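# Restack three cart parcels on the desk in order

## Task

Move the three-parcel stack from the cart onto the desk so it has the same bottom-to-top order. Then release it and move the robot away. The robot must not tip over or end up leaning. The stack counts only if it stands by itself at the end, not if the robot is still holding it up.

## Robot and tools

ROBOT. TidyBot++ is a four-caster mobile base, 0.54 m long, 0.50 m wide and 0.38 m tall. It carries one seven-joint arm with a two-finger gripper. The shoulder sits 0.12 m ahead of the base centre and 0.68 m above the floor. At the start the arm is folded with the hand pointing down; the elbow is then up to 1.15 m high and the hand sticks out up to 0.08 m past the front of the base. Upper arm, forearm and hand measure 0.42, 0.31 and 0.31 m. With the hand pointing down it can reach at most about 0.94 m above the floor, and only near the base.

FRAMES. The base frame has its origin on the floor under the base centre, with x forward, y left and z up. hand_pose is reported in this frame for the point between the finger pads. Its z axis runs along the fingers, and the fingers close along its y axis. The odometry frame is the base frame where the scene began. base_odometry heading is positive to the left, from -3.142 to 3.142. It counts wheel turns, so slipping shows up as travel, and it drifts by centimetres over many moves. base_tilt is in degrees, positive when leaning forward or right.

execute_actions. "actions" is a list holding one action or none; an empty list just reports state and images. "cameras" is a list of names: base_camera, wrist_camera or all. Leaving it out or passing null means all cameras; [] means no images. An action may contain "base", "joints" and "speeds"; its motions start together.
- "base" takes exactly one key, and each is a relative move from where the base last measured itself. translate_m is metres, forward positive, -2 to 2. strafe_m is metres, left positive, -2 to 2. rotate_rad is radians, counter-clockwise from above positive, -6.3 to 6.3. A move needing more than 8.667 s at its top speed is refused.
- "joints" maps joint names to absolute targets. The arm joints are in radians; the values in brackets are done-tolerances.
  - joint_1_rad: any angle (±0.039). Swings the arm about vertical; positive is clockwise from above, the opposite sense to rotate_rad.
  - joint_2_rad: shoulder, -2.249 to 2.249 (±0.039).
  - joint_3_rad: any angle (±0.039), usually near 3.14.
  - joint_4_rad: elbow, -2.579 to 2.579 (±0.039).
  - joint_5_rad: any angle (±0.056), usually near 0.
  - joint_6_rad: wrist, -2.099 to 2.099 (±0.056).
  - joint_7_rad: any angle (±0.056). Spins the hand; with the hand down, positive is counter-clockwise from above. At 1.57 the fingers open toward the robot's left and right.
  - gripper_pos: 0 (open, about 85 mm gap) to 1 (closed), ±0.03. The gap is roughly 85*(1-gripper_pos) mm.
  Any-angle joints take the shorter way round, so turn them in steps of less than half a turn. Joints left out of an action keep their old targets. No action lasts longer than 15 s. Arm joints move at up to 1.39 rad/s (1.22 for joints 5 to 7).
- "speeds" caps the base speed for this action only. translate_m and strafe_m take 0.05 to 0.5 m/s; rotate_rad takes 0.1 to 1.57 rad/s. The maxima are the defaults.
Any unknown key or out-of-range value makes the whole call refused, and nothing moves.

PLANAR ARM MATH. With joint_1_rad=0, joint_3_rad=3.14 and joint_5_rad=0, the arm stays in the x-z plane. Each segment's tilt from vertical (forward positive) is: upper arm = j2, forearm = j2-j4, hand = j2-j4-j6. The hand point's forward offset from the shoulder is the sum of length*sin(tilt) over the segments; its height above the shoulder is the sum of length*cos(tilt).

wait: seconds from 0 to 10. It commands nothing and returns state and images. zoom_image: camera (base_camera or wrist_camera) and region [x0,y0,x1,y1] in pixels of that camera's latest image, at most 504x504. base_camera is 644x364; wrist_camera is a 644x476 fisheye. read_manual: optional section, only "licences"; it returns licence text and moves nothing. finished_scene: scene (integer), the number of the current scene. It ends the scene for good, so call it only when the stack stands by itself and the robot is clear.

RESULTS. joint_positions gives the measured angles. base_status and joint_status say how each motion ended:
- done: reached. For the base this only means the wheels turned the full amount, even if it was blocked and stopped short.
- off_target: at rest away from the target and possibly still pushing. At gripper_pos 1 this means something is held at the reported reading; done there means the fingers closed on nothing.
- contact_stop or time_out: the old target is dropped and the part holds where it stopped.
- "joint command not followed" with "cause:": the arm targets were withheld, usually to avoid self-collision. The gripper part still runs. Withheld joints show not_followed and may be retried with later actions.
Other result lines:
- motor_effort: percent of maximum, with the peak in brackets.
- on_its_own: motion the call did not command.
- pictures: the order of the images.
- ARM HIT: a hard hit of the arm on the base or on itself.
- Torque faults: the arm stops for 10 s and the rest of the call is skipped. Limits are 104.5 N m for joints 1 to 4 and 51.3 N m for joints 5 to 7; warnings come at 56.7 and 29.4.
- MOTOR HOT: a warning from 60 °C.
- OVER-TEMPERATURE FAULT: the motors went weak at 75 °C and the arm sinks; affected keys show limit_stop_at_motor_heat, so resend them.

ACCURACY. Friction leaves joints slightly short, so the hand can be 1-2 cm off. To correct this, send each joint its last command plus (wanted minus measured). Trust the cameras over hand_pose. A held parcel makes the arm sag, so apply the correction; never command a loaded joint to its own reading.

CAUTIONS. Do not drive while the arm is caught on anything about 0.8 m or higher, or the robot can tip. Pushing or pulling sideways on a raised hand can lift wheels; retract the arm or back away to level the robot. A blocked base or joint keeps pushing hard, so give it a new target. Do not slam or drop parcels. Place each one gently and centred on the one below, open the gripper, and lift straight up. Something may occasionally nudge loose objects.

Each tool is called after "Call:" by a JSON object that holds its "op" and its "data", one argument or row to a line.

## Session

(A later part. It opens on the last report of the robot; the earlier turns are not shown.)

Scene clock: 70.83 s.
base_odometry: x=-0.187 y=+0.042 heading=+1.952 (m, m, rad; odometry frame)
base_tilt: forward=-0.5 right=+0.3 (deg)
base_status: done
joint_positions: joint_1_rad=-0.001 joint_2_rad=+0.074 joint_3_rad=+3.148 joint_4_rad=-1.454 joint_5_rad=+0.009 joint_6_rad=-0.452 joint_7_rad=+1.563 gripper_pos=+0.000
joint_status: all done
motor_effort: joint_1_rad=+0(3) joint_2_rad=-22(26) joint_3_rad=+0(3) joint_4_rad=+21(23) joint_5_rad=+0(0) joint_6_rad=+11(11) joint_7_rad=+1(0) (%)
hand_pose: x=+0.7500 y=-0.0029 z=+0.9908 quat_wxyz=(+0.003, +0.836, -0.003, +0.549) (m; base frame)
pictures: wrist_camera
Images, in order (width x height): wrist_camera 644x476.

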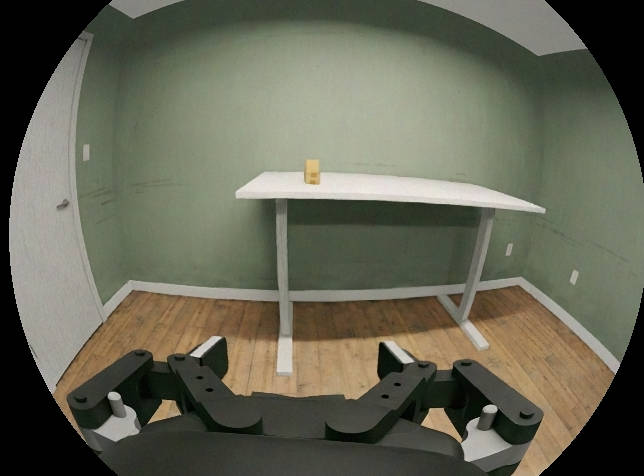

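Call:
{"op": "execute_actions", "data": {
  "actions": [
    {"base":{"strafe_m":0.95},"joints":{"joint_2_rad":0.02,"joint_4_rad":-1.73,"joint_6_rad":-0.79}}
  ],
  "cameras": []
}}

Call:
{"op": "execute_actions", "data": {
  "actions": [
    {"base":{"rotate_rad":-3.32}}
  ],
  "cameras": []
}}

Call:
{"op": "execute_actions", "data": {
  "actions": [
    {"base":{"translate_m":0.28}}
  ],
  "cameras": ["wrist_camera"]
}}

Scene clock: 74.50 s.
base_odometry: x=-1.068 y=-0.312 heading=+1.952 (m, m, rad; odometry frame)
base_tilt: forward=-0.4 right=+0.3 (deg)
base_status: done
joint_positions: joint_1_rad=-0.001 joint_2_rad=+0.031 joint_3_rad=+3.148 joint_4_rad=-1.728 joint_5_rad=+0.009 joint_6_rad=-0.760 joint_7_rad=+1.563 gripper_pos=+0.000
joint_status: all done
motor_effort: joint_1_rad=+0(3) joint_2_rad=-19(24) joint_3_rad=+0(2) joint_4_rad=+20(23) joint_5_rad=-1(0) joint_6_rad=+8(11) joint_7_rad=+0(0) (%)
hand_pose: x=+0.6223 y=-0.0034 z=+0.7906 quat_wxyz=(+0.004, +0.952, -0.005, +0.306) (m; base frame)
pictures: none
No camera images: the call's "cameras" was empty. Leave "cameras" out to get every camera's image.

Scene clock: 77.90 s.
base_odometry: x=-1.068 y=-0.312 heading=-1.367 (m, m, rad; odometry frame)
base_tilt: forward=-0.4 right=+0.3 (deg)
base_status: done
joint_positions: joint_1_rad=+0.001 joint_2_rad=+0.031 joint_3_rad=+3.150 joint_4_rad=-1.728 joint_5_rad=+0.009 joint_6_rad=-0.760 joint_7_rad=+1.563 gripper_pos=+0.000
joint_status: not commanded
motor_effort: joint_1_rad=+0(2) joint_2_rad=-19(22) joint_3_rad=+0(2) joint_4_rad=+20(21) joint_5_rad=-1(1) joint_6_rad=+8(8) joint_7_rad=+1(0) (%)
hand_pose: x=+0.6223 y=-0.0049 z=+0.7908 quat_wxyz=(+0.004, +0.952, -0.006, +0.306) (m; base frame)
pictures: none
No camera images: the call's "cameras" was empty. Leave "cameras" out to get every camera's image.

Scene clock: 79.77 s.
base_odometry: x=-1.012 y=-0.587 heading=-1.368 (m, m, rad; odometry frame)
base_tilt: forward=-0.4 right=+0.3 (deg)
base_status: done
joint_positions: joint_1_rad=+0.001 joint_2_rad=+0.026 joint_3_rad=+3.150 joint_4_rad=-1.728 joint_5_rad=+0.009 joint_6_rad=-0.761 joint_7_rad=+1.563 gripper_pos=+0.000
joint_status: not commanded
motor_effort: joint_1_rad=-1(0) joint_2_rad=-19(22) joint_3_rad=+0(0) joint_4_rad=+20(21) joint_5_rad=+0(1) joint_6_rad=+7(8) joint_7_rad=+1(1) (%)
hand_pose: x=+0.6218 y=-0.0049 z=+0.7928 quat_wxyz=(+0.004, +0.951, -0.006, +0.308) (m; base frame)
pictures: wrist_camera
Images, in order (width x height): wrist_camera 644x476.

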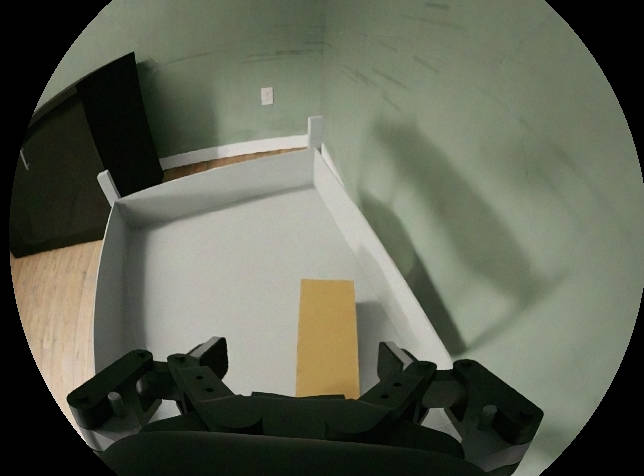

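Call:
{"op": "execute_actions", "data": {
  "actions": [
    {"base":{"strafe_m":-0.018},"joints":{"joint_2_rad":0.128,"joint_4_rad":-1.84,"joint_6_rad":-0.50}}
  ],
  "cameras": ["wrist_camera"]
}}

Scene clock: 81.27 s.
base_odometry: x=-1.030 y=-0.590 heading=-1.367 (m, m, rad; odometry frame)
base_tilt: forward=-0.4 right=+0.3 (deg)
base_status: done
joint_positions: joint_1_rad=+0.001 joint_2_rad=+0.132 joint_3_rad=+3.150 joint_4_rad=-1.835 joint_5_rad=+0.009 joint_6_rad=-0.532 joint_7_rad=+1.563 gripper_pos=+0.000
joint_status: all done
motor_effort: joint_1_rad=+0(2) joint_2_rad=-22(26) joint_3_rad=+0(2) joint_4_rad=+19(20) joint_5_rad=+0(0) joint_6_rad=+8(9) joint_7_rad=+0(0) (%)
hand_pose: x=+0.6510 y=-0.0053 z=+0.7286 quat_wxyz=(+0.004, +0.949, -0.006, +0.316) (m; base frame)
pictures: wrist_camera
Images, in order (width x height): wrist_camera 644x476.

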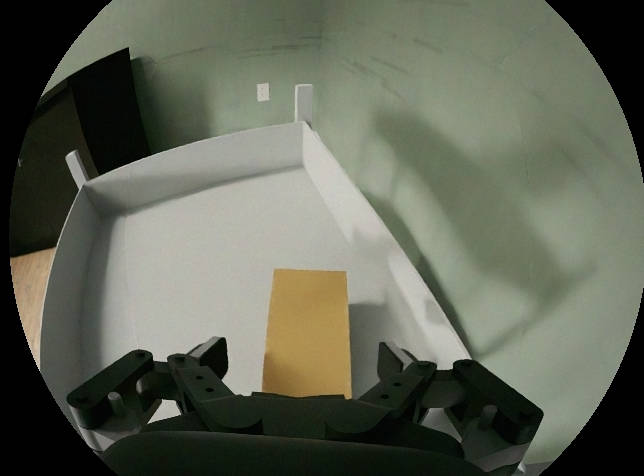

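Call:
{"op": "execute_actions", "data": {
  "actions": [
    {"base":{"translate_m":0.02},"joints":{"joint_4_rad":-1.99,"joint_6_rad":-0.35}}
  ],
  "cameras": ["wrist_camera"]
}}

Call:
{"op": "execute_actions", "data": {
  "actions": [
    {"joints":{"gripper_pos":1}}
  ],
  "cameras": []
}}

Call:
{"op": "execute_actions", "data": {
  "actions": [
    {"joints":{"joint_4_rad":-1.55,"joint_6_rad":-0.85}}
  ],
  "cameras": ["wrist_camera"]
}}

Scene clock: 82.63 s.
base_odometry: x=-1.026 y=-0.610 heading=-1.368 (m, m, rad; odometry frame)
base_tilt: forward=-0.4 right=+0.3 (deg)
base_status: done
joint_positions: joint_1_rad=+0.001 joint_2_rad=+0.131 joint_3_rad=+3.150 joint_4_rad=-1.986 joint_5_rad=+0.009 joint_6_rad=-0.387 joint_7_rad=+1.563 gripper_pos=+0.000
joint_status: all done
motor_effort: joint_1_rad=-1(1) joint_2_rad=-21(23) joint_3_rad=+0(1) joint_4_rad=+18(20) joint_5_rad=+0(0) joint_6_rad=+7(8) joint_7_rad=+1(1) (%)
hand_pose: x=+0.6279 y=-0.0048 z=+0.6853 quat_wxyz=(+0.004, +0.950, -0.005, +0.313) (m; base frame)
pictures: wrist_camera
Images, in order (width x height): wrist_camera 644x476.

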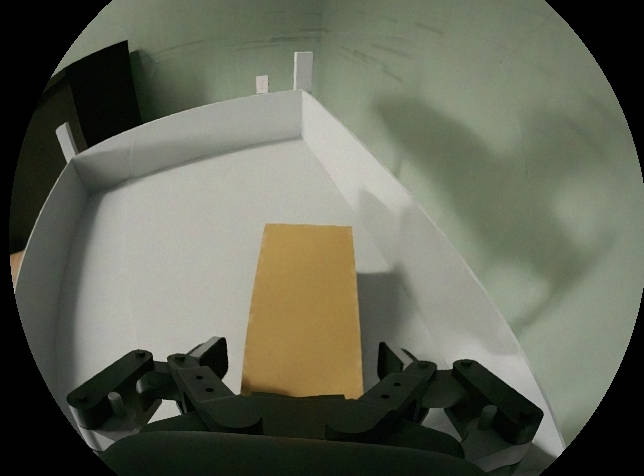

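Scene clock: 83.73 s.
base_odometry: x=-1.026 y=-0.610 heading=-1.368 (m, m, rad; odometry frame)
base_tilt: forward=-0.4 right=+0.3 (deg)
base_status: not commanded
joint_positions: joint_1_rad=+0.001 joint_2_rad=+0.126 joint_3_rad=+3.150 joint_4_rad=-1.988 joint_5_rad=+0.009 joint_6_rad=-0.381 joint_7_rad=+1.563 gripper_pos=+0.435
joint_status: gripper_pos off_target (ended at +0.435, target +1.000)
motor_effort: joint_1_rad=-1(2) joint_2_rad=-22(22) joint_3_rad=+0(2) joint_4_rad=+19(19) joint_5_rad=-1(1) joint_6_rad=+8(9) joint_7_rad=+0(0) (%)
hand_pose: x=+0.6287 y=-0.0048 z=+0.6881 quat_wxyz=(+0.004, +0.948, -0.005, +0.317) (m; base frame)
pictures: none
No camera images: the call's "cameras" was empty. Leave "cameras" out to get every camera's image.

Scene clock: 85.33 s.
base_odometry: x=-1.026 y=-0.610 heading=-1.368 (m, m, rad; odometry frame)
base_tilt: forward=-0.5 right=+0.3 (deg)
base_status: not commanded
joint_positions: joint_1_rad=+0.001 joint_2_rad=+0.127 joint_3_rad=+3.150 joint_4_rad=-1.563 joint_5_rad=+0.009 joint_6_rad=-0.818 joint_7_rad=+1.563 gripper_pos=+0.435
joint_status: all done
motor_effort: joint_1_rad=-1(1) joint_2_rad=-24(24) joint_3_rad=+0(0) joint_4_rad=+21(21) joint_5_rad=+0(1) joint_6_rad=+8(9) joint_7_rad=+0(1) (%)
hand_pose: x=+0.6687 y=-0.0060 z=+0.8107 quat_wxyz=(+0.005, +0.950, -0.006, +0.311) (m; base frame)
pictures: wrist_camera
Images, in order (width x height): wrist_camera 644x476.

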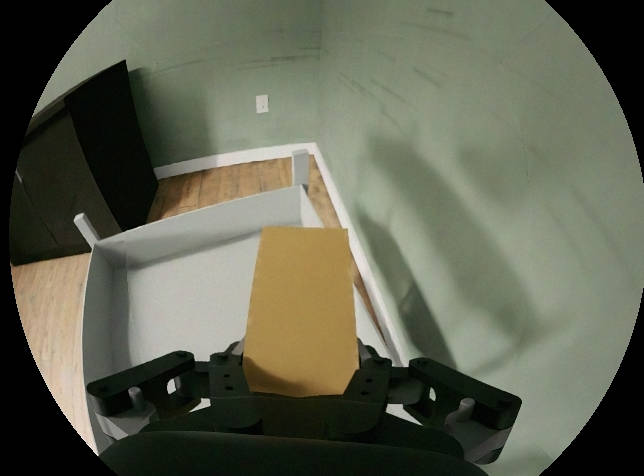

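Call:
{"op": "execute_actions", "data": {
  "actions": [
    {"base":{"translate_m":-0.3},"joints":{"joint_4_rad":-0.80,"joint_6_rad":-1.585}}
  ],
  "cameras": []
}}

Call:
{"op": "execute_actions", "data": {
  "actions": [
    {"base":{"rotate_rad":3.32}}
  ],
  "cameras": []
}}

Call:
{"op": "execute_actions", "data": {
  "actions": [
    {"base":{"strafe_m":-1.15}}
  ],
  "cameras": []
}}

Call:
{"op": "execute_actions", "data": {
  "actions": [
    {"base":{"translate_m":1.15}}
  ]
}}

Call:
{"op": "execute_actions", "data": {
  "actions": [
    {"joints":{"joint_4_rad":-0.97,"joint_6_rad":-1.37}}
  ],
  "cameras": []
}}

Scene clock: 87.90 s.
base_odometry: x=-1.086 y=-0.316 heading=-1.367 (m, m, rad; odometry frame)
base_tilt: forward=-0.4 right=+0.3 (deg)
base_status: done
joint_positions: joint_1_rad=+0.001 joint_2_rad=+0.123 joint_3_rad=+3.150 joint_4_rad=-0.812 joint_5_rad=+0.009 joint_6_rad=-1.554 joint_7_rad=+1.563 gripper_pos=+0.435
joint_status: all done
motor_effort: joint_1_rad=-1(3) joint_2_rad=-20(28) joint_3_rad=+0(2) joint_4_rad=+18(22) joint_5_rad=+0(1) joint_6_rad=+8(9) joint_7_rad=+1(0) (%)
hand_pose: x=+0.6129 y=-0.0059 z=+1.0387 quat_wxyz=(+0.005, +0.947, -0.009, +0.321) (m; base frame)
pictures: none
No camera images: the call's "cameras" was empty. Leave "cameras" out to get every camera's image.

Scene clock: 91.30 s.
base_odometry: x=-1.087 y=-0.316 heading=+1.952 (m, m, rad; odometry frame)
base_tilt: forward=-0.5 right=+0.3 (deg)
base_status: done
joint_positions: joint_1_rad=-0.001 joint_2_rad=+0.144 joint_3_rad=+3.150 joint_4_rad=-0.812 joint_5_rad=+0.009 joint_6_rad=-1.554 joint_7_rad=+1.563 gripper_pos=+0.435
joint_status: not commanded
motor_effort: joint_1_rad=-1(3) joint_2_rad=-21(26) joint_3_rad=-1(2) joint_4_rad=+18(19) joint_5_rad=-1(2) joint_6_rad=+8(8) joint_7_rad=+0(1) (%)
hand_pose: x=+0.6200 y=-0.0048 z=+1.0286 quat_wxyz=(+0.005, +0.950, -0.008, +0.311) (m; base frame)
pictures: none
No camera images: the call's "cameras" was empty. Leave "cameras" out to get every camera's image.

Scene clock: 94.97 s.
base_odometry: x=-0.019 y=+0.112 heading=+1.953 (m, m, rad; odometry frame)
base_tilt: forward=-0.4 right=+0.3 (deg)
base_status: done
joint_positions: joint_1_rad=-0.001 joint_2_rad=+0.143 joint_3_rad=+3.150 joint_4_rad=-0.812 joint_5_rad=+0.009 joint_6_rad=-1.554 joint_7_rad=+1.563 gripper_pos=+0.435
joint_status: not commanded
motor_effort: joint_1_rad=-1(3) joint_2_rad=-21(22) joint_3_rad=+0(2) joint_4_rad=+18(18) joint_5_rad=-1(1) joint_6_rad=+8(8) joint_7_rad=+1(0) (%)
hand_pose: x=+0.6200 y=-0.0048 z=+1.0287 quat_wxyz=(+0.005, +0.950, -0.008, +0.311) (m; base frame)
pictures: none
No camera images: the call's "cameras" was empty. Leave "cameras" out to get every camera's image.

Scene clock: 98.63 s.
base_odometry: x=-0.447 y=+1.180 heading=+1.952 (m, m, rad; odometry frame)
base_tilt: forward=-0.4 right=+0.3 (deg)
base_status: done
joint_positions: joint_1_rad=-0.001 joint_2_rad=+0.135 joint_3_rad=+3.150 joint_4_rad=-0.811 joint_5_rad=+0.009 joint_6_rad=-1.556 joint_7_rad=+1.563 gripper_pos=+0.435
joint_status: not commanded
motor_effort: joint_1_rad=-1(0) joint_2_rad=-20(24) joint_3_rad=+0(1) joint_4_rad=+17(19) joint_5_rad=+0(0) joint_6_rad=+8(9) joint_7_rad=+0(0) (%)
hand_pose: x=+0.6165 y=-0.0048 z=+1.0325 quat_wxyz=(+0.005, +0.949, -0.008, +0.314) (m; base frame)
pictures: base_camera, wrist_camera
Images, in order (width x height): base_camera 644x364, wrist_camera 644x476.

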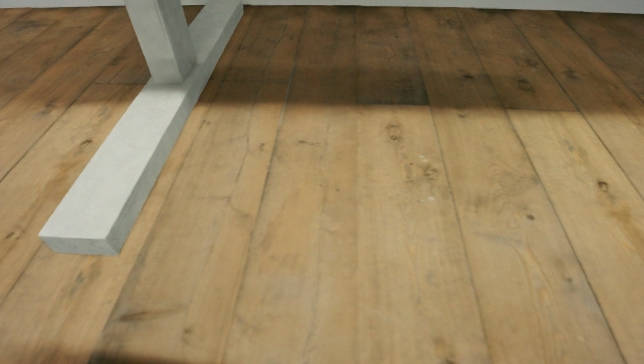

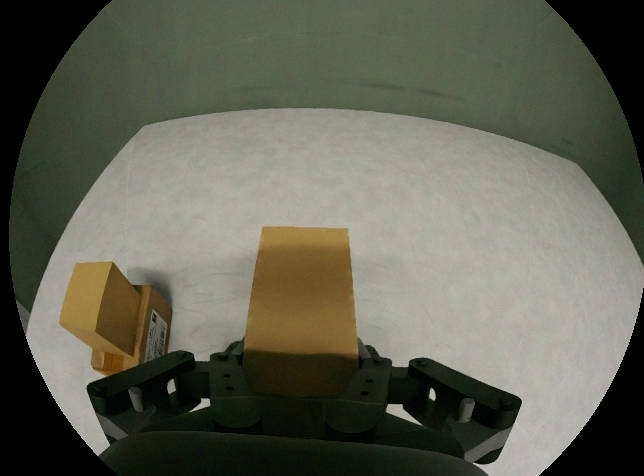

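Scene clock: 99.73 s.
base_odometry: x=-0.447 y=+1.180 heading=+1.952 (m, m, rad; odometry frame)
base_tilt: forward=-0.4 right=+0.3 (deg)
base_status: not commanded
joint_positions: joint_1_rad=-0.001 joint_2_rad=+0.136 joint_3_rad=+3.150 joint_4_rad=-0.968 joint_5_rad=+0.009 joint_6_rad=-1.408 joint_7_rad=+1.563 gripper_pos=+0.435
joint_status: all done
motor_effort: joint_1_rad=-1(1) joint_2_rad=-22(24) joint_3_rad=+0(0) joint_4_rad=+19(20) joint_5_rad=-1(1) joint_6_rad=+9(8) joint_7_rad=+0(1) (%)
hand_pose: x=+0.6403 y=-0.0050 z=+0.9887 quat_wxyz=(+0.005, +0.951, -0.008, +0.310) (m; base frame)
pictures: none
No camera images: the call's "cameras" was empty. Leave "cameras" out to get every camera's image.

Call:
{"op": "execute_actions", "data": {
  "actions": [
    {"joints":{"joint_4_rad":-1.015,"joint_6_rad":-1.315}}
  ],
  "cameras": []
}}

Call:
{"op": "execute_actions", "data": {
  "actions": [
    {"joints":{"gripper_pos":0}}
  ],
  "cameras": ["wrist_camera"]
}}

Call:
{"op": "execute_actions", "data": {
  "actions": [
    {"base":{"translate_m":-0.27},"joints":{"joint_4_rad":-0.95,"joint_6_rad":-1.2}}
  ],
  "cameras": []
}}

Call:
{"op": "execute_actions", "data": {
  "actions": [
    {"base":{"strafe_m":0.18},"joints":{"joint_2_rad":0.07,"joint_4_rad":-1.49,"joint_6_rad":-0.42}}
  ],
  "cameras": ["wrist_camera"]
}}

Scene clock: 100.83 s.
base_odometry: x=-0.447 y=+1.180 heading=+1.952 (m, m, rad; odometry frame)
base_tilt: forward=-0.4 right=+0.3 (deg)
base_status: not commanded
joint_positions: joint_1_rad=-0.001 joint_2_rad=+0.136 joint_3_rad=+3.150 joint_4_rad=-1.012 joint_5_rad=+0.009 joint_6_rad=-1.353 joint_7_rad=+1.563 gripper_pos=+0.435
joint_status: all done
motor_effort: joint_1_rad=-1(1) joint_2_rad=-23(24) joint_3_rad=+0(0) joint_4_rad=+19(20) joint_5_rad=+0(1) joint_6_rad=+9(9) joint_7_rad=+0(0) (%)
hand_pose: x=+0.6488 y=-0.0051 z=+0.9778 quat_wxyz=(+0.005, +0.949, -0.008, +0.315) (m; base frame)
pictures: none
No camera images: the call's "cameras" was empty. Leave "cameras" out to get every camera's image.

Scene clock: 101.93 s.
base_odometry: x=-0.447 y=+1.180 heading=+1.952 (m, m, rad; odometry frame)
base_tilt: forward=-0.4 right=+0.3 (deg)
base_status: not commanded
joint_positions: joint_1_rad=-0.001 joint_2_rad=+0.136 joint_3_rad=+3.150 joint_4_rad=-1.012 joint_5_rad=+0.009 joint_6_rad=-1.351 joint_7_rad=+1.563 gripper_pos=+0.000
joint_status: all done
motor_effort: joint_1_rad=-1(0) joint_2_rad=-22(23) joint_3_rad=+0(0) joint_4_rad=+19(20) joint_5_rad=-1(0) joint_6_rad=+8(9) joint_7_rad=+1(0) (%)
hand_pose: x=+0.6493 y=-0.0051 z=+0.9785 quat_wxyz=(+0.005, +0.949, -0.008, +0.316) (m; base frame)
pictures: wrist_camera
Images, in order (width x height): wrist_camera 644x476.

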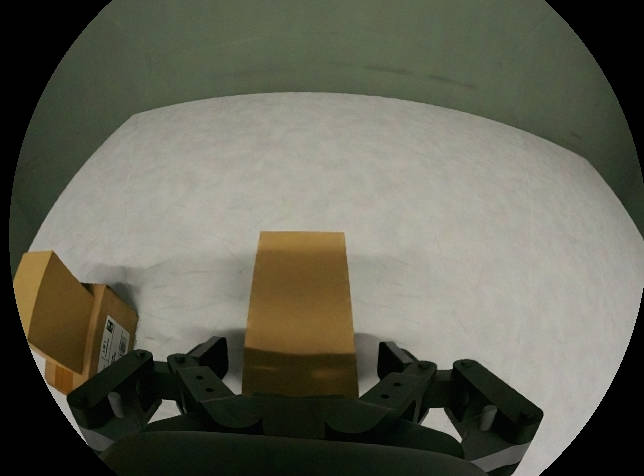

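Scene clock: 103.80 s.
base_odometry: x=-0.346 y=+0.929 heading=+1.952 (m, m, rad; odometry frame)
base_tilt: forward=-0.5 right=+0.3 (deg)
base_status: done
joint_positions: joint_1_rad=+0.000 joint_2_rad=+0.123 joint_3_rad=+3.150 joint_4_rad=-0.954 joint_5_rad=+0.009 joint_6_rad=-1.226 joint_7_rad=+1.563 gripper_pos=+0.000
joint_status: all done
motor_effort: joint_1_rad=-1(3) joint_2_rad=-22(27) joint_3_rad=+0(2) joint_4_rad=+19(20) joint_5_rad=+0(1) joint_6_rad=+9(10) joint_7_rad=+0(0) (%)
hand_pose: x=+0.6789 y=-0.0054 z=+1.0402 quat_wxyz=(+0.005, +0.913, -0.007, +0.407) (m; base frame)
pictures: none
No camera images: the call's "cameras" was empty. Leave "cameras" out to get every camera's image.

Scene clock: 105.57 s.
base_odometry: x=-0.514 y=+0.862 heading=+1.953 (m, m, rad; odometry frame)
base_tilt: forward=-0.5 right=+0.2 (deg)
base_status: done
joint_positions: joint_1_rad=-0.004 joint_2_rad=+0.083 joint_3_rad=+3.149 joint_4_rad=-1.482 joint_5_rad=+0.009 joint_6_rad=-0.455 joint_7_rad=+1.563 gripper_pos=+0.000
joint_status: all done
motor_effort: joint_1_rad=+0(2) joint_2_rad=-22(24) joint_3_rad=+0(2) joint_4_rad=+22(22) joint_5_rad=+0(1) joint_6_rad=+10(11) joint_7_rad=+0(1) (%)
hand_pose: x=+0.7487 y=-0.0018 z=+0.9684 quat_wxyz=(+0.003, +0.847, -0.002, +0.532) (m; base frame)
pictures: wrist_camera
Images, in order (width x height): wrist_camera 644x476.

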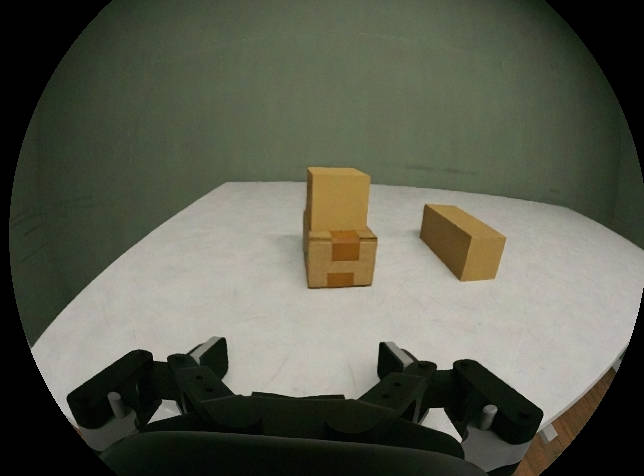

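Call:
{"op": "execute_actions", "data": {
  "actions": [
    {"base":{"strafe_m":-0.03}}
  ],
  "cameras": []
}}

Call:
{"op": "execute_actions", "data": {
  "actions": [
    {"base":{"translate_m":0.08}}
  ],
  "cameras": ["wrist_camera"]
}}

Scene clock: 106.87 s.
base_odometry: x=-0.486 y=+0.873 heading=+1.953 (m, m, rad; odometry frame)
base_tilt: forward=-0.4 right=+0.3 (deg)
base_status: done
joint_positions: joint_1_rad=+0.002 joint_2_rad=+0.082 joint_3_rad=+3.152 joint_4_rad=-1.482 joint_5_rad=+0.009 joint_6_rad=-0.455 joint_7_rad=+1.563 gripper_pos=+0.000
joint_status: not commanded
motor_effort: joint_1_rad=-1(3) joint_2_rad=-23(24) joint_3_rad=+0(3) joint_4_rad=+22(22) joint_5_rad=+0(0) joint_6_rad=+11(11) joint_7_rad=+1(0) (%)
hand_pose: x=+0.7486 y=-0.0073 z=+0.9686 quat_wxyz=(+0.005, +0.846, -0.006, +0.533) (m; base frame)
pictures: none
No camera images: the call's "cameras" was empty. Leave "cameras" out to get every camera's image.

Scene clock: 108.13 s.
base_odometry: x=-0.516 y=+0.948 heading=+1.953 (m, m, rad; odometry frame)
base_tilt: forward=-0.5 right=+0.3 (deg)
base_status: done
joint_positions: joint_1_rad=+0.002 joint_2_rad=+0.075 joint_3_rad=+3.152 joint_4_rad=-1.483 joint_5_rad=+0.009 joint_6_rad=-0.454 joint_7_rad=+1.563 gripper_pos=+0.000
joint_status: not commanded
motor_effort: joint_1_rad=-1(0) joint_2_rad=-23(26) joint_3_rad=+0(1) joint_4_rad=+22(23) joint_5_rad=+0(1) joint_6_rad=+10(11) joint_7_rad=+1(0) (%)
hand_pose: x=+0.7466 y=-0.0073 z=+0.9725 quat_wxyz=(+0.005, +0.845, -0.006, +0.535) (m; base frame)
pictures: wrist_camera
Images, in order (width x height): wrist_camera 644x476.

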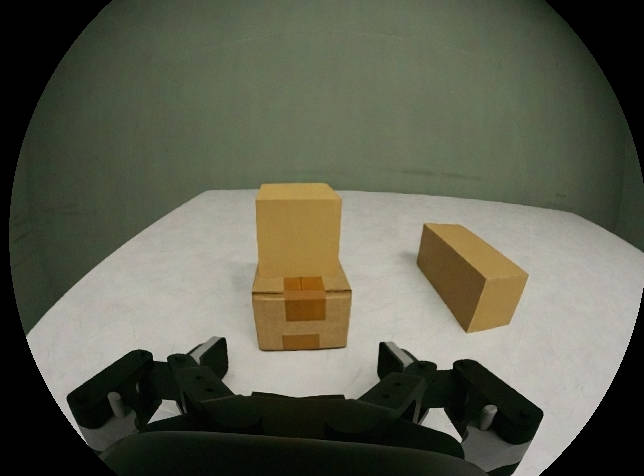

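Call:
{"op": "execute_actions", "data": {
  "actions": [
    {"base":{"translate_m":0.07},"speeds":{"translate_m":0.1}}
  ],
  "cameras": ["wrist_camera"]
}}

Call:
{"op": "execute_actions", "data": {
  "actions": [
    {"joints":{"gripper_pos":1}}
  ],
  "cameras": []
}}

Call:
{"op": "execute_actions", "data": {
  "actions": [
    {"joints":{"joint_4_rad":-1.19,"joint_6_rad":-0.76}}
  ],
  "cameras": ["wrist_camera"]
}}

Scene clock: 109.77 s.
base_odometry: x=-0.542 y=+1.013 heading=+1.954 (m, m, rad; odometry frame)
base_tilt: forward=-0.4 right=+0.3 (deg)
base_status: done
joint_positions: joint_1_rad=+0.002 joint_2_rad=+0.073 joint_3_rad=+3.152 joint_4_rad=-1.483 joint_5_rad=+0.009 joint_6_rad=-0.453 joint_7_rad=+1.563 gripper_pos=+0.000
joint_status: not commanded
motor_effort: joint_1_rad=-1(1) joint_2_rad=-22(26) joint_3_rad=+0(2) joint_4_rad=+22(23) joint_5_rad=+0(0) joint_6_rad=+10(11) joint_7_rad=+0(1) (%)
hand_pose: x=+0.7459 y=-0.0073 z=+0.9741 quat_wxyz=(+0.005, +0.844, -0.006, +0.537) (m; base frame)
pictures: wrist_camera
Images, in order (width x height): wrist_camera 644x476.

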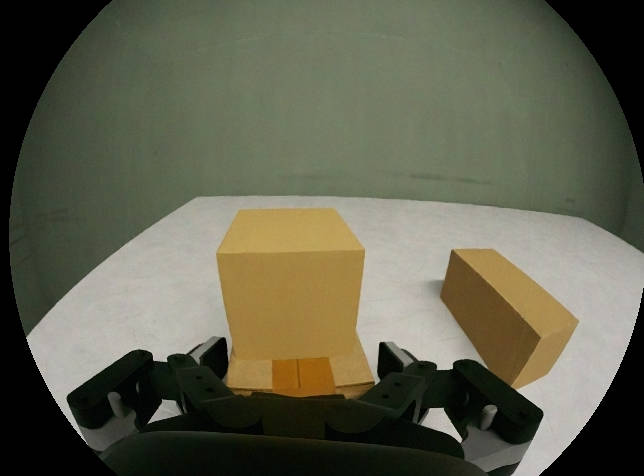

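Scene clock: 110.87 s.
base_odometry: x=-0.542 y=+1.013 heading=+1.954 (m, m, rad; odometry frame)
base_tilt: forward=-0.4 right=+0.3 (deg)
base_status: not commanded
joint_positions: joint_1_rad=+0.002 joint_2_rad=+0.072 joint_3_rad=+3.152 joint_4_rad=-1.483 joint_5_rad=+0.009 joint_6_rad=-0.451 joint_7_rad=+1.563 gripper_pos=+0.341
joint_status: gripper_pos off_target (ended at +0.341, target +1.000)
motor_effort: joint_1_rad=+0(1) joint_2_rad=-22(23) joint_3_rad=+0(1) joint_4_rad=+21(22) joint_5_rad=+0(0) joint_6_rad=+10(11) joint_7_rad=+1(1) (%)
hand_pose: x=+0.7460 y=-0.0073 z=+0.9750 quat_wxyz=(+0.005, +0.843, -0.006, +0.538) (m; base frame)
pictures: none
No camera images: the call's "cameras" was empty. Leave "cameras" out to get every camera's image.

Scene clock: 112.27 s.
base_odometry: x=-0.542 y=+1.013 heading=+1.954 (m, m, rad; odometry frame)
base_tilt: forward=-0.4 right=+0.3 (deg)
base_status: not commanded
joint_positions: joint_1_rad=+0.002 joint_2_rad=+0.077 joint_3_rad=+3.152 joint_4_rad=-1.205 joint_5_rad=+0.009 joint_6_rad=-0.733 joint_7_rad=+1.563 gripper_pos=+0.341
joint_status: all done
motor_effort: joint_1_rad=+0(0) joint_2_rad=-24(26) joint_3_rad=+0(0) joint_4_rad=+23(25) joint_5_rad=+0(0) joint_6_rad=+12(12) joint_7_rad=+0(1) (%)
hand_pose: x=+0.7339 y=-0.0077 z=+1.0567 quat_wxyz=(+0.006, +0.846, -0.007, +0.534) (m; base frame)
pictures: wrist_camera
Images, in order (width x height): wrist_camera 644x476.

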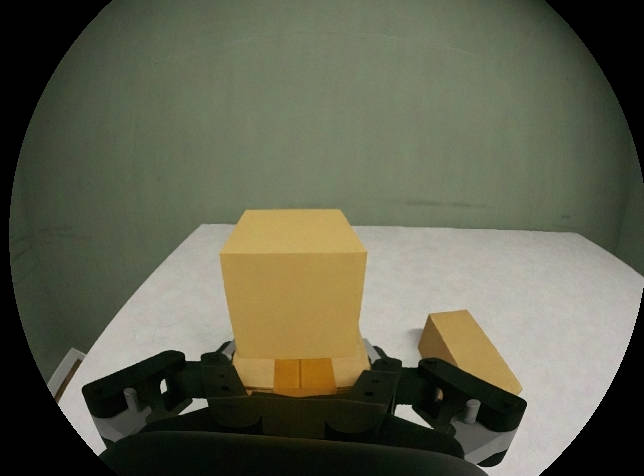

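Call:
{"op": "execute_actions", "data": {
  "actions": [
    {"base":{"strafe_m":-0.147},"speeds":{"strafe_m":0.1}}
  ],
  "cameras": []
}}

Call:
{"op": "execute_actions", "data": {
  "actions": [
    {"base":{"translate_m":-0.13},"speeds":{"translate_m":0.1}}
  ],
  "cameras": ["wrist_camera"]
}}

Scene clock: 114.63 s.
base_odometry: x=-0.406 y=+1.068 heading=+1.954 (m, m, rad; odometry frame)
base_tilt: forward=-0.4 right=+0.3 (deg)
base_status: done
joint_positions: joint_1_rad=+0.002 joint_2_rad=+0.077 joint_3_rad=+3.152 joint_4_rad=-1.205 joint_5_rad=+0.009 joint_6_rad=-0.734 joint_7_rad=+1.563 gripper_pos=+0.341
joint_status: not commanded
motor_effort: joint_1_rad=-1(2) joint_2_rad=-24(26) joint_3_rad=-1(2) joint_4_rad=+23(23) joint_5_rad=-1(2) joint_6_rad=+11(13) joint_7_rad=+0(0) (%)
hand_pose: x=+0.7339 y=-0.0075 z=+1.0566 quat_wxyz=(+0.006, +0.846, -0.007, +0.533) (m; base frame)
pictures: none
No camera images: the call's "cameras" was empty. Leave "cameras" out to get every camera's image.

Scene clock: 116.47 s.
base_odometry: x=-0.357 y=+0.947 heading=+1.954 (m, m, rad; odometry frame)
base_tilt: forward=-0.5 right=+0.3 (deg)
base_status: done
joint_positions: joint_1_rad=+0.002 joint_2_rad=+0.076 joint_3_rad=+3.152 joint_4_rad=-1.205 joint_5_rad=+0.009 joint_6_rad=-0.735 joint_7_rad=+1.563 gripper_pos=+0.341
joint_status: not commanded
motor_effort: joint_1_rad=+0(1) joint_2_rad=-23(27) joint_3_rad=+0(1) joint_4_rad=+23(24) joint_5_rad=-1(0) joint_6_rad=+12(13) joint_7_rad=+0(0) (%)
hand_pose: x=+0.7333 y=-0.0075 z=+1.0570 quat_wxyz=(+0.006, +0.846, -0.007, +0.534) (m; base frame)
pictures: wrist_camera
Images, in order (width x height): wrist_camera 644x476.

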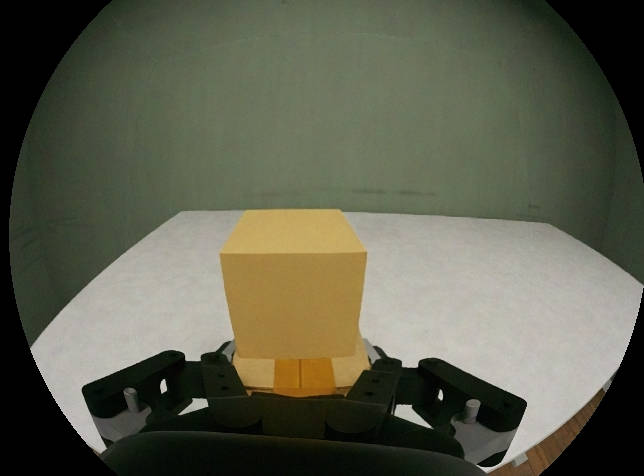

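Call:
{"op": "execute_actions", "data": {
  "actions": [
    {"base":{"translate_m":0.15},"speeds":{"translate_m":0.1}}
  ],
  "cameras": []
}}

Call:
{"op": "execute_actions", "data": {
  "actions": [
    {"joints":{"joint_4_rad":-1.30,"joint_6_rad":-0.605}}
  ],
  "cameras": []
}}

Call:
{"op": "execute_actions", "data": {
  "actions": [
    {"joints":{"joint_4_rad":-1.335,"joint_6_rad":-0.57}}
  ],
  "cameras": ["wrist_camera"]
}}

Scene clock: 118.87 s.
base_odometry: x=-0.413 y=+1.087 heading=+1.954 (m, m, rad; odometry frame)
base_tilt: forward=-0.4 right=+0.3 (deg)
base_status: done
joint_positions: joint_1_rad=+0.002 joint_2_rad=+0.080 joint_3_rad=+3.152 joint_4_rad=-1.205 joint_5_rad=+0.009 joint_6_rad=-0.736 joint_7_rad=+1.563 gripper_pos=+0.341
joint_status: not commanded
motor_effort: joint_1_rad=-1(2) joint_2_rad=-24(26) joint_3_rad=+0(1) joint_4_rad=+23(24) joint_5_rad=+0(2) joint_6_rad=+12(12) joint_7_rad=+0(0) (%)
hand_pose: x=+0.7345 y=-0.0075 z=+1.0546 quat_wxyz=(+0.006, +0.847, -0.007, +0.532) (m; base frame)
pictures: none
No camera images: the call's "cameras" was empty. Leave "cameras" out to get every camera's image.

Scene clock: 119.83 s.
base_odometry: x=-0.413 y=+1.087 heading=+1.954 (m, m, rad; odometry frame)
base_tilt: forward=-0.4 right=+0.3 (deg)
base_status: not commanded
joint_positions: joint_1_rad=+0.002 joint_2_rad=+0.078 joint_3_rad=+3.152 joint_4_rad=-1.296 joint_5_rad=+0.009 joint_6_rad=-0.644 joint_7_rad=+1.563 gripper_pos=+0.341
joint_status: all done
motor_effort: joint_1_rad=-1(1) joint_2_rad=-24(27) joint_3_rad=+0(1) joint_4_rad=+23(24) joint_5_rad=-1(0) joint_6_rad=+12(12) joint_7_rad=+0(0) (%)
hand_pose: x=+0.7408 y=-0.0074 z=+1.0277 quat_wxyz=(+0.005, +0.847, -0.007, +0.532) (m; base frame)
pictures: none
No camera images: the call's "cameras" was empty. Leave "cameras" out to get every camera's image.

Scene clock: 120.50 s.
base_odometry: x=-0.413 y=+1.087 heading=+1.954 (m, m, rad; odometry frame)
base_tilt: forward=-0.4 right=+0.3 (deg)
base_status: not commanded
joint_positions: joint_1_rad=+0.002 joint_2_rad=+0.073 joint_3_rad=+3.152 joint_4_rad=-1.322 joint_5_rad=+0.009 joint_6_rad=-0.604 joint_7_rad=+1.563 gripper_pos=+0.341
joint_status: all done
motor_effort: joint_1_rad=-1(0) joint_2_rad=-22(24) joint_3_rad=+0(0) joint_4_rad=+21(23) joint_5_rad=-1(0) joint_6_rad=+10(11) joint_7_rad=+0(1) (%)
hand_pose: x=+0.7424 y=-0.0073 z=+1.0273 quat_wxyz=(+0.005, +0.841, -0.006, +0.541) (m; base frame)
pictures: wrist_camera
Images, in order (width x height): wrist_camera 644x476.

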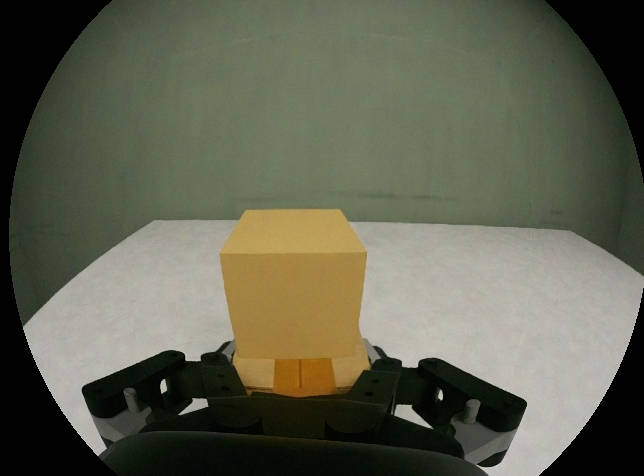

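Contact.

Call:
{"op": "execute_actions", "data": {
  "actions": [
    {"joints":{"gripper_pos":0}}
  ],
  "cameras": []
}}

Call:
{"op": "execute_actions", "data": {
  "actions": [
    {"base":{"translate_m":-0.3}}
  ],
  "cameras": ["wrist_camera"]
}}

Scene clock: 121.87 s.
base_odometry: x=-0.413 y=+1.087 heading=+1.954 (m, m, rad; odometry frame)
base_tilt: forward=-0.4 right=+0.3 (deg)
base_status: not commanded
joint_positions: joint_1_rad=+0.002 joint_2_rad=+0.073 joint_3_rad=+3.152 joint_4_rad=-1.323 joint_5_rad=+0.009 joint_6_rad=-0.604 joint_7_rad=+1.563 gripper_pos=+0.000
joint_status: all done
motor_effort: joint_1_rad=+0(1) joint_2_rad=-22(22) joint_3_rad=+0(0) joint_4_rad=+22(22) joint_5_rad=-1(0) joint_6_rad=+11(11) joint_7_rad=+1(0) (%)
hand_pose: x=+0.7423 y=-0.0073 z=+1.0266 quat_wxyz=(+0.005, +0.841, -0.006, +0.540) (m; base frame)
pictures: none
No camera images: the call's "cameras" was empty. Leave "cameras" out to get every camera's image.

Scene clock: 123.93 s.
base_odometry: x=-0.300 y=+0.808 heading=+1.954 (m, m, rad; odometry frame)
base_tilt: forward=-0.5 right=+0.3 (deg)
base_status: done
joint_positions: joint_1_rad=+0.002 joint_2_rad=+0.065 joint_3_rad=+3.152 joint_4_rad=-1.326 joint_5_rad=+0.009 joint_6_rad=-0.603 joint_7_rad=+1.563 gripper_pos=+0.000
joint_status: not commanded
motor_effort: joint_1_rad=-1(1) joint_2_rad=-22(26) joint_3_rad=+0(2) joint_4_rad=+22(22) joint_5_rad=+0(1) joint_6_rad=+11(11) joint_7_rad=+0(0) (%)
hand_pose: x=+0.7395 y=-0.0072 z=+1.0300 quat_wxyz=(+0.005, +0.840, -0.006, +0.543) (m; base frame)
pictures: wrist_camera
Images, in order (width x height): wrist_camera 644x476.

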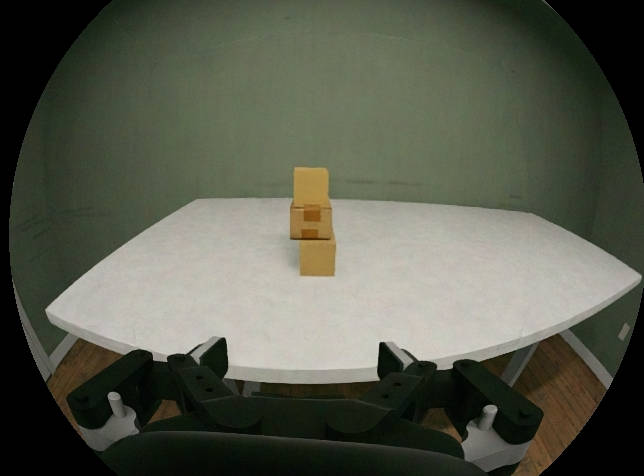

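About 1 cm offset, stable.

Call:
{"op": "finished_scene", "data": {
  "scene": 1
}}

The scene is finished: the task was done.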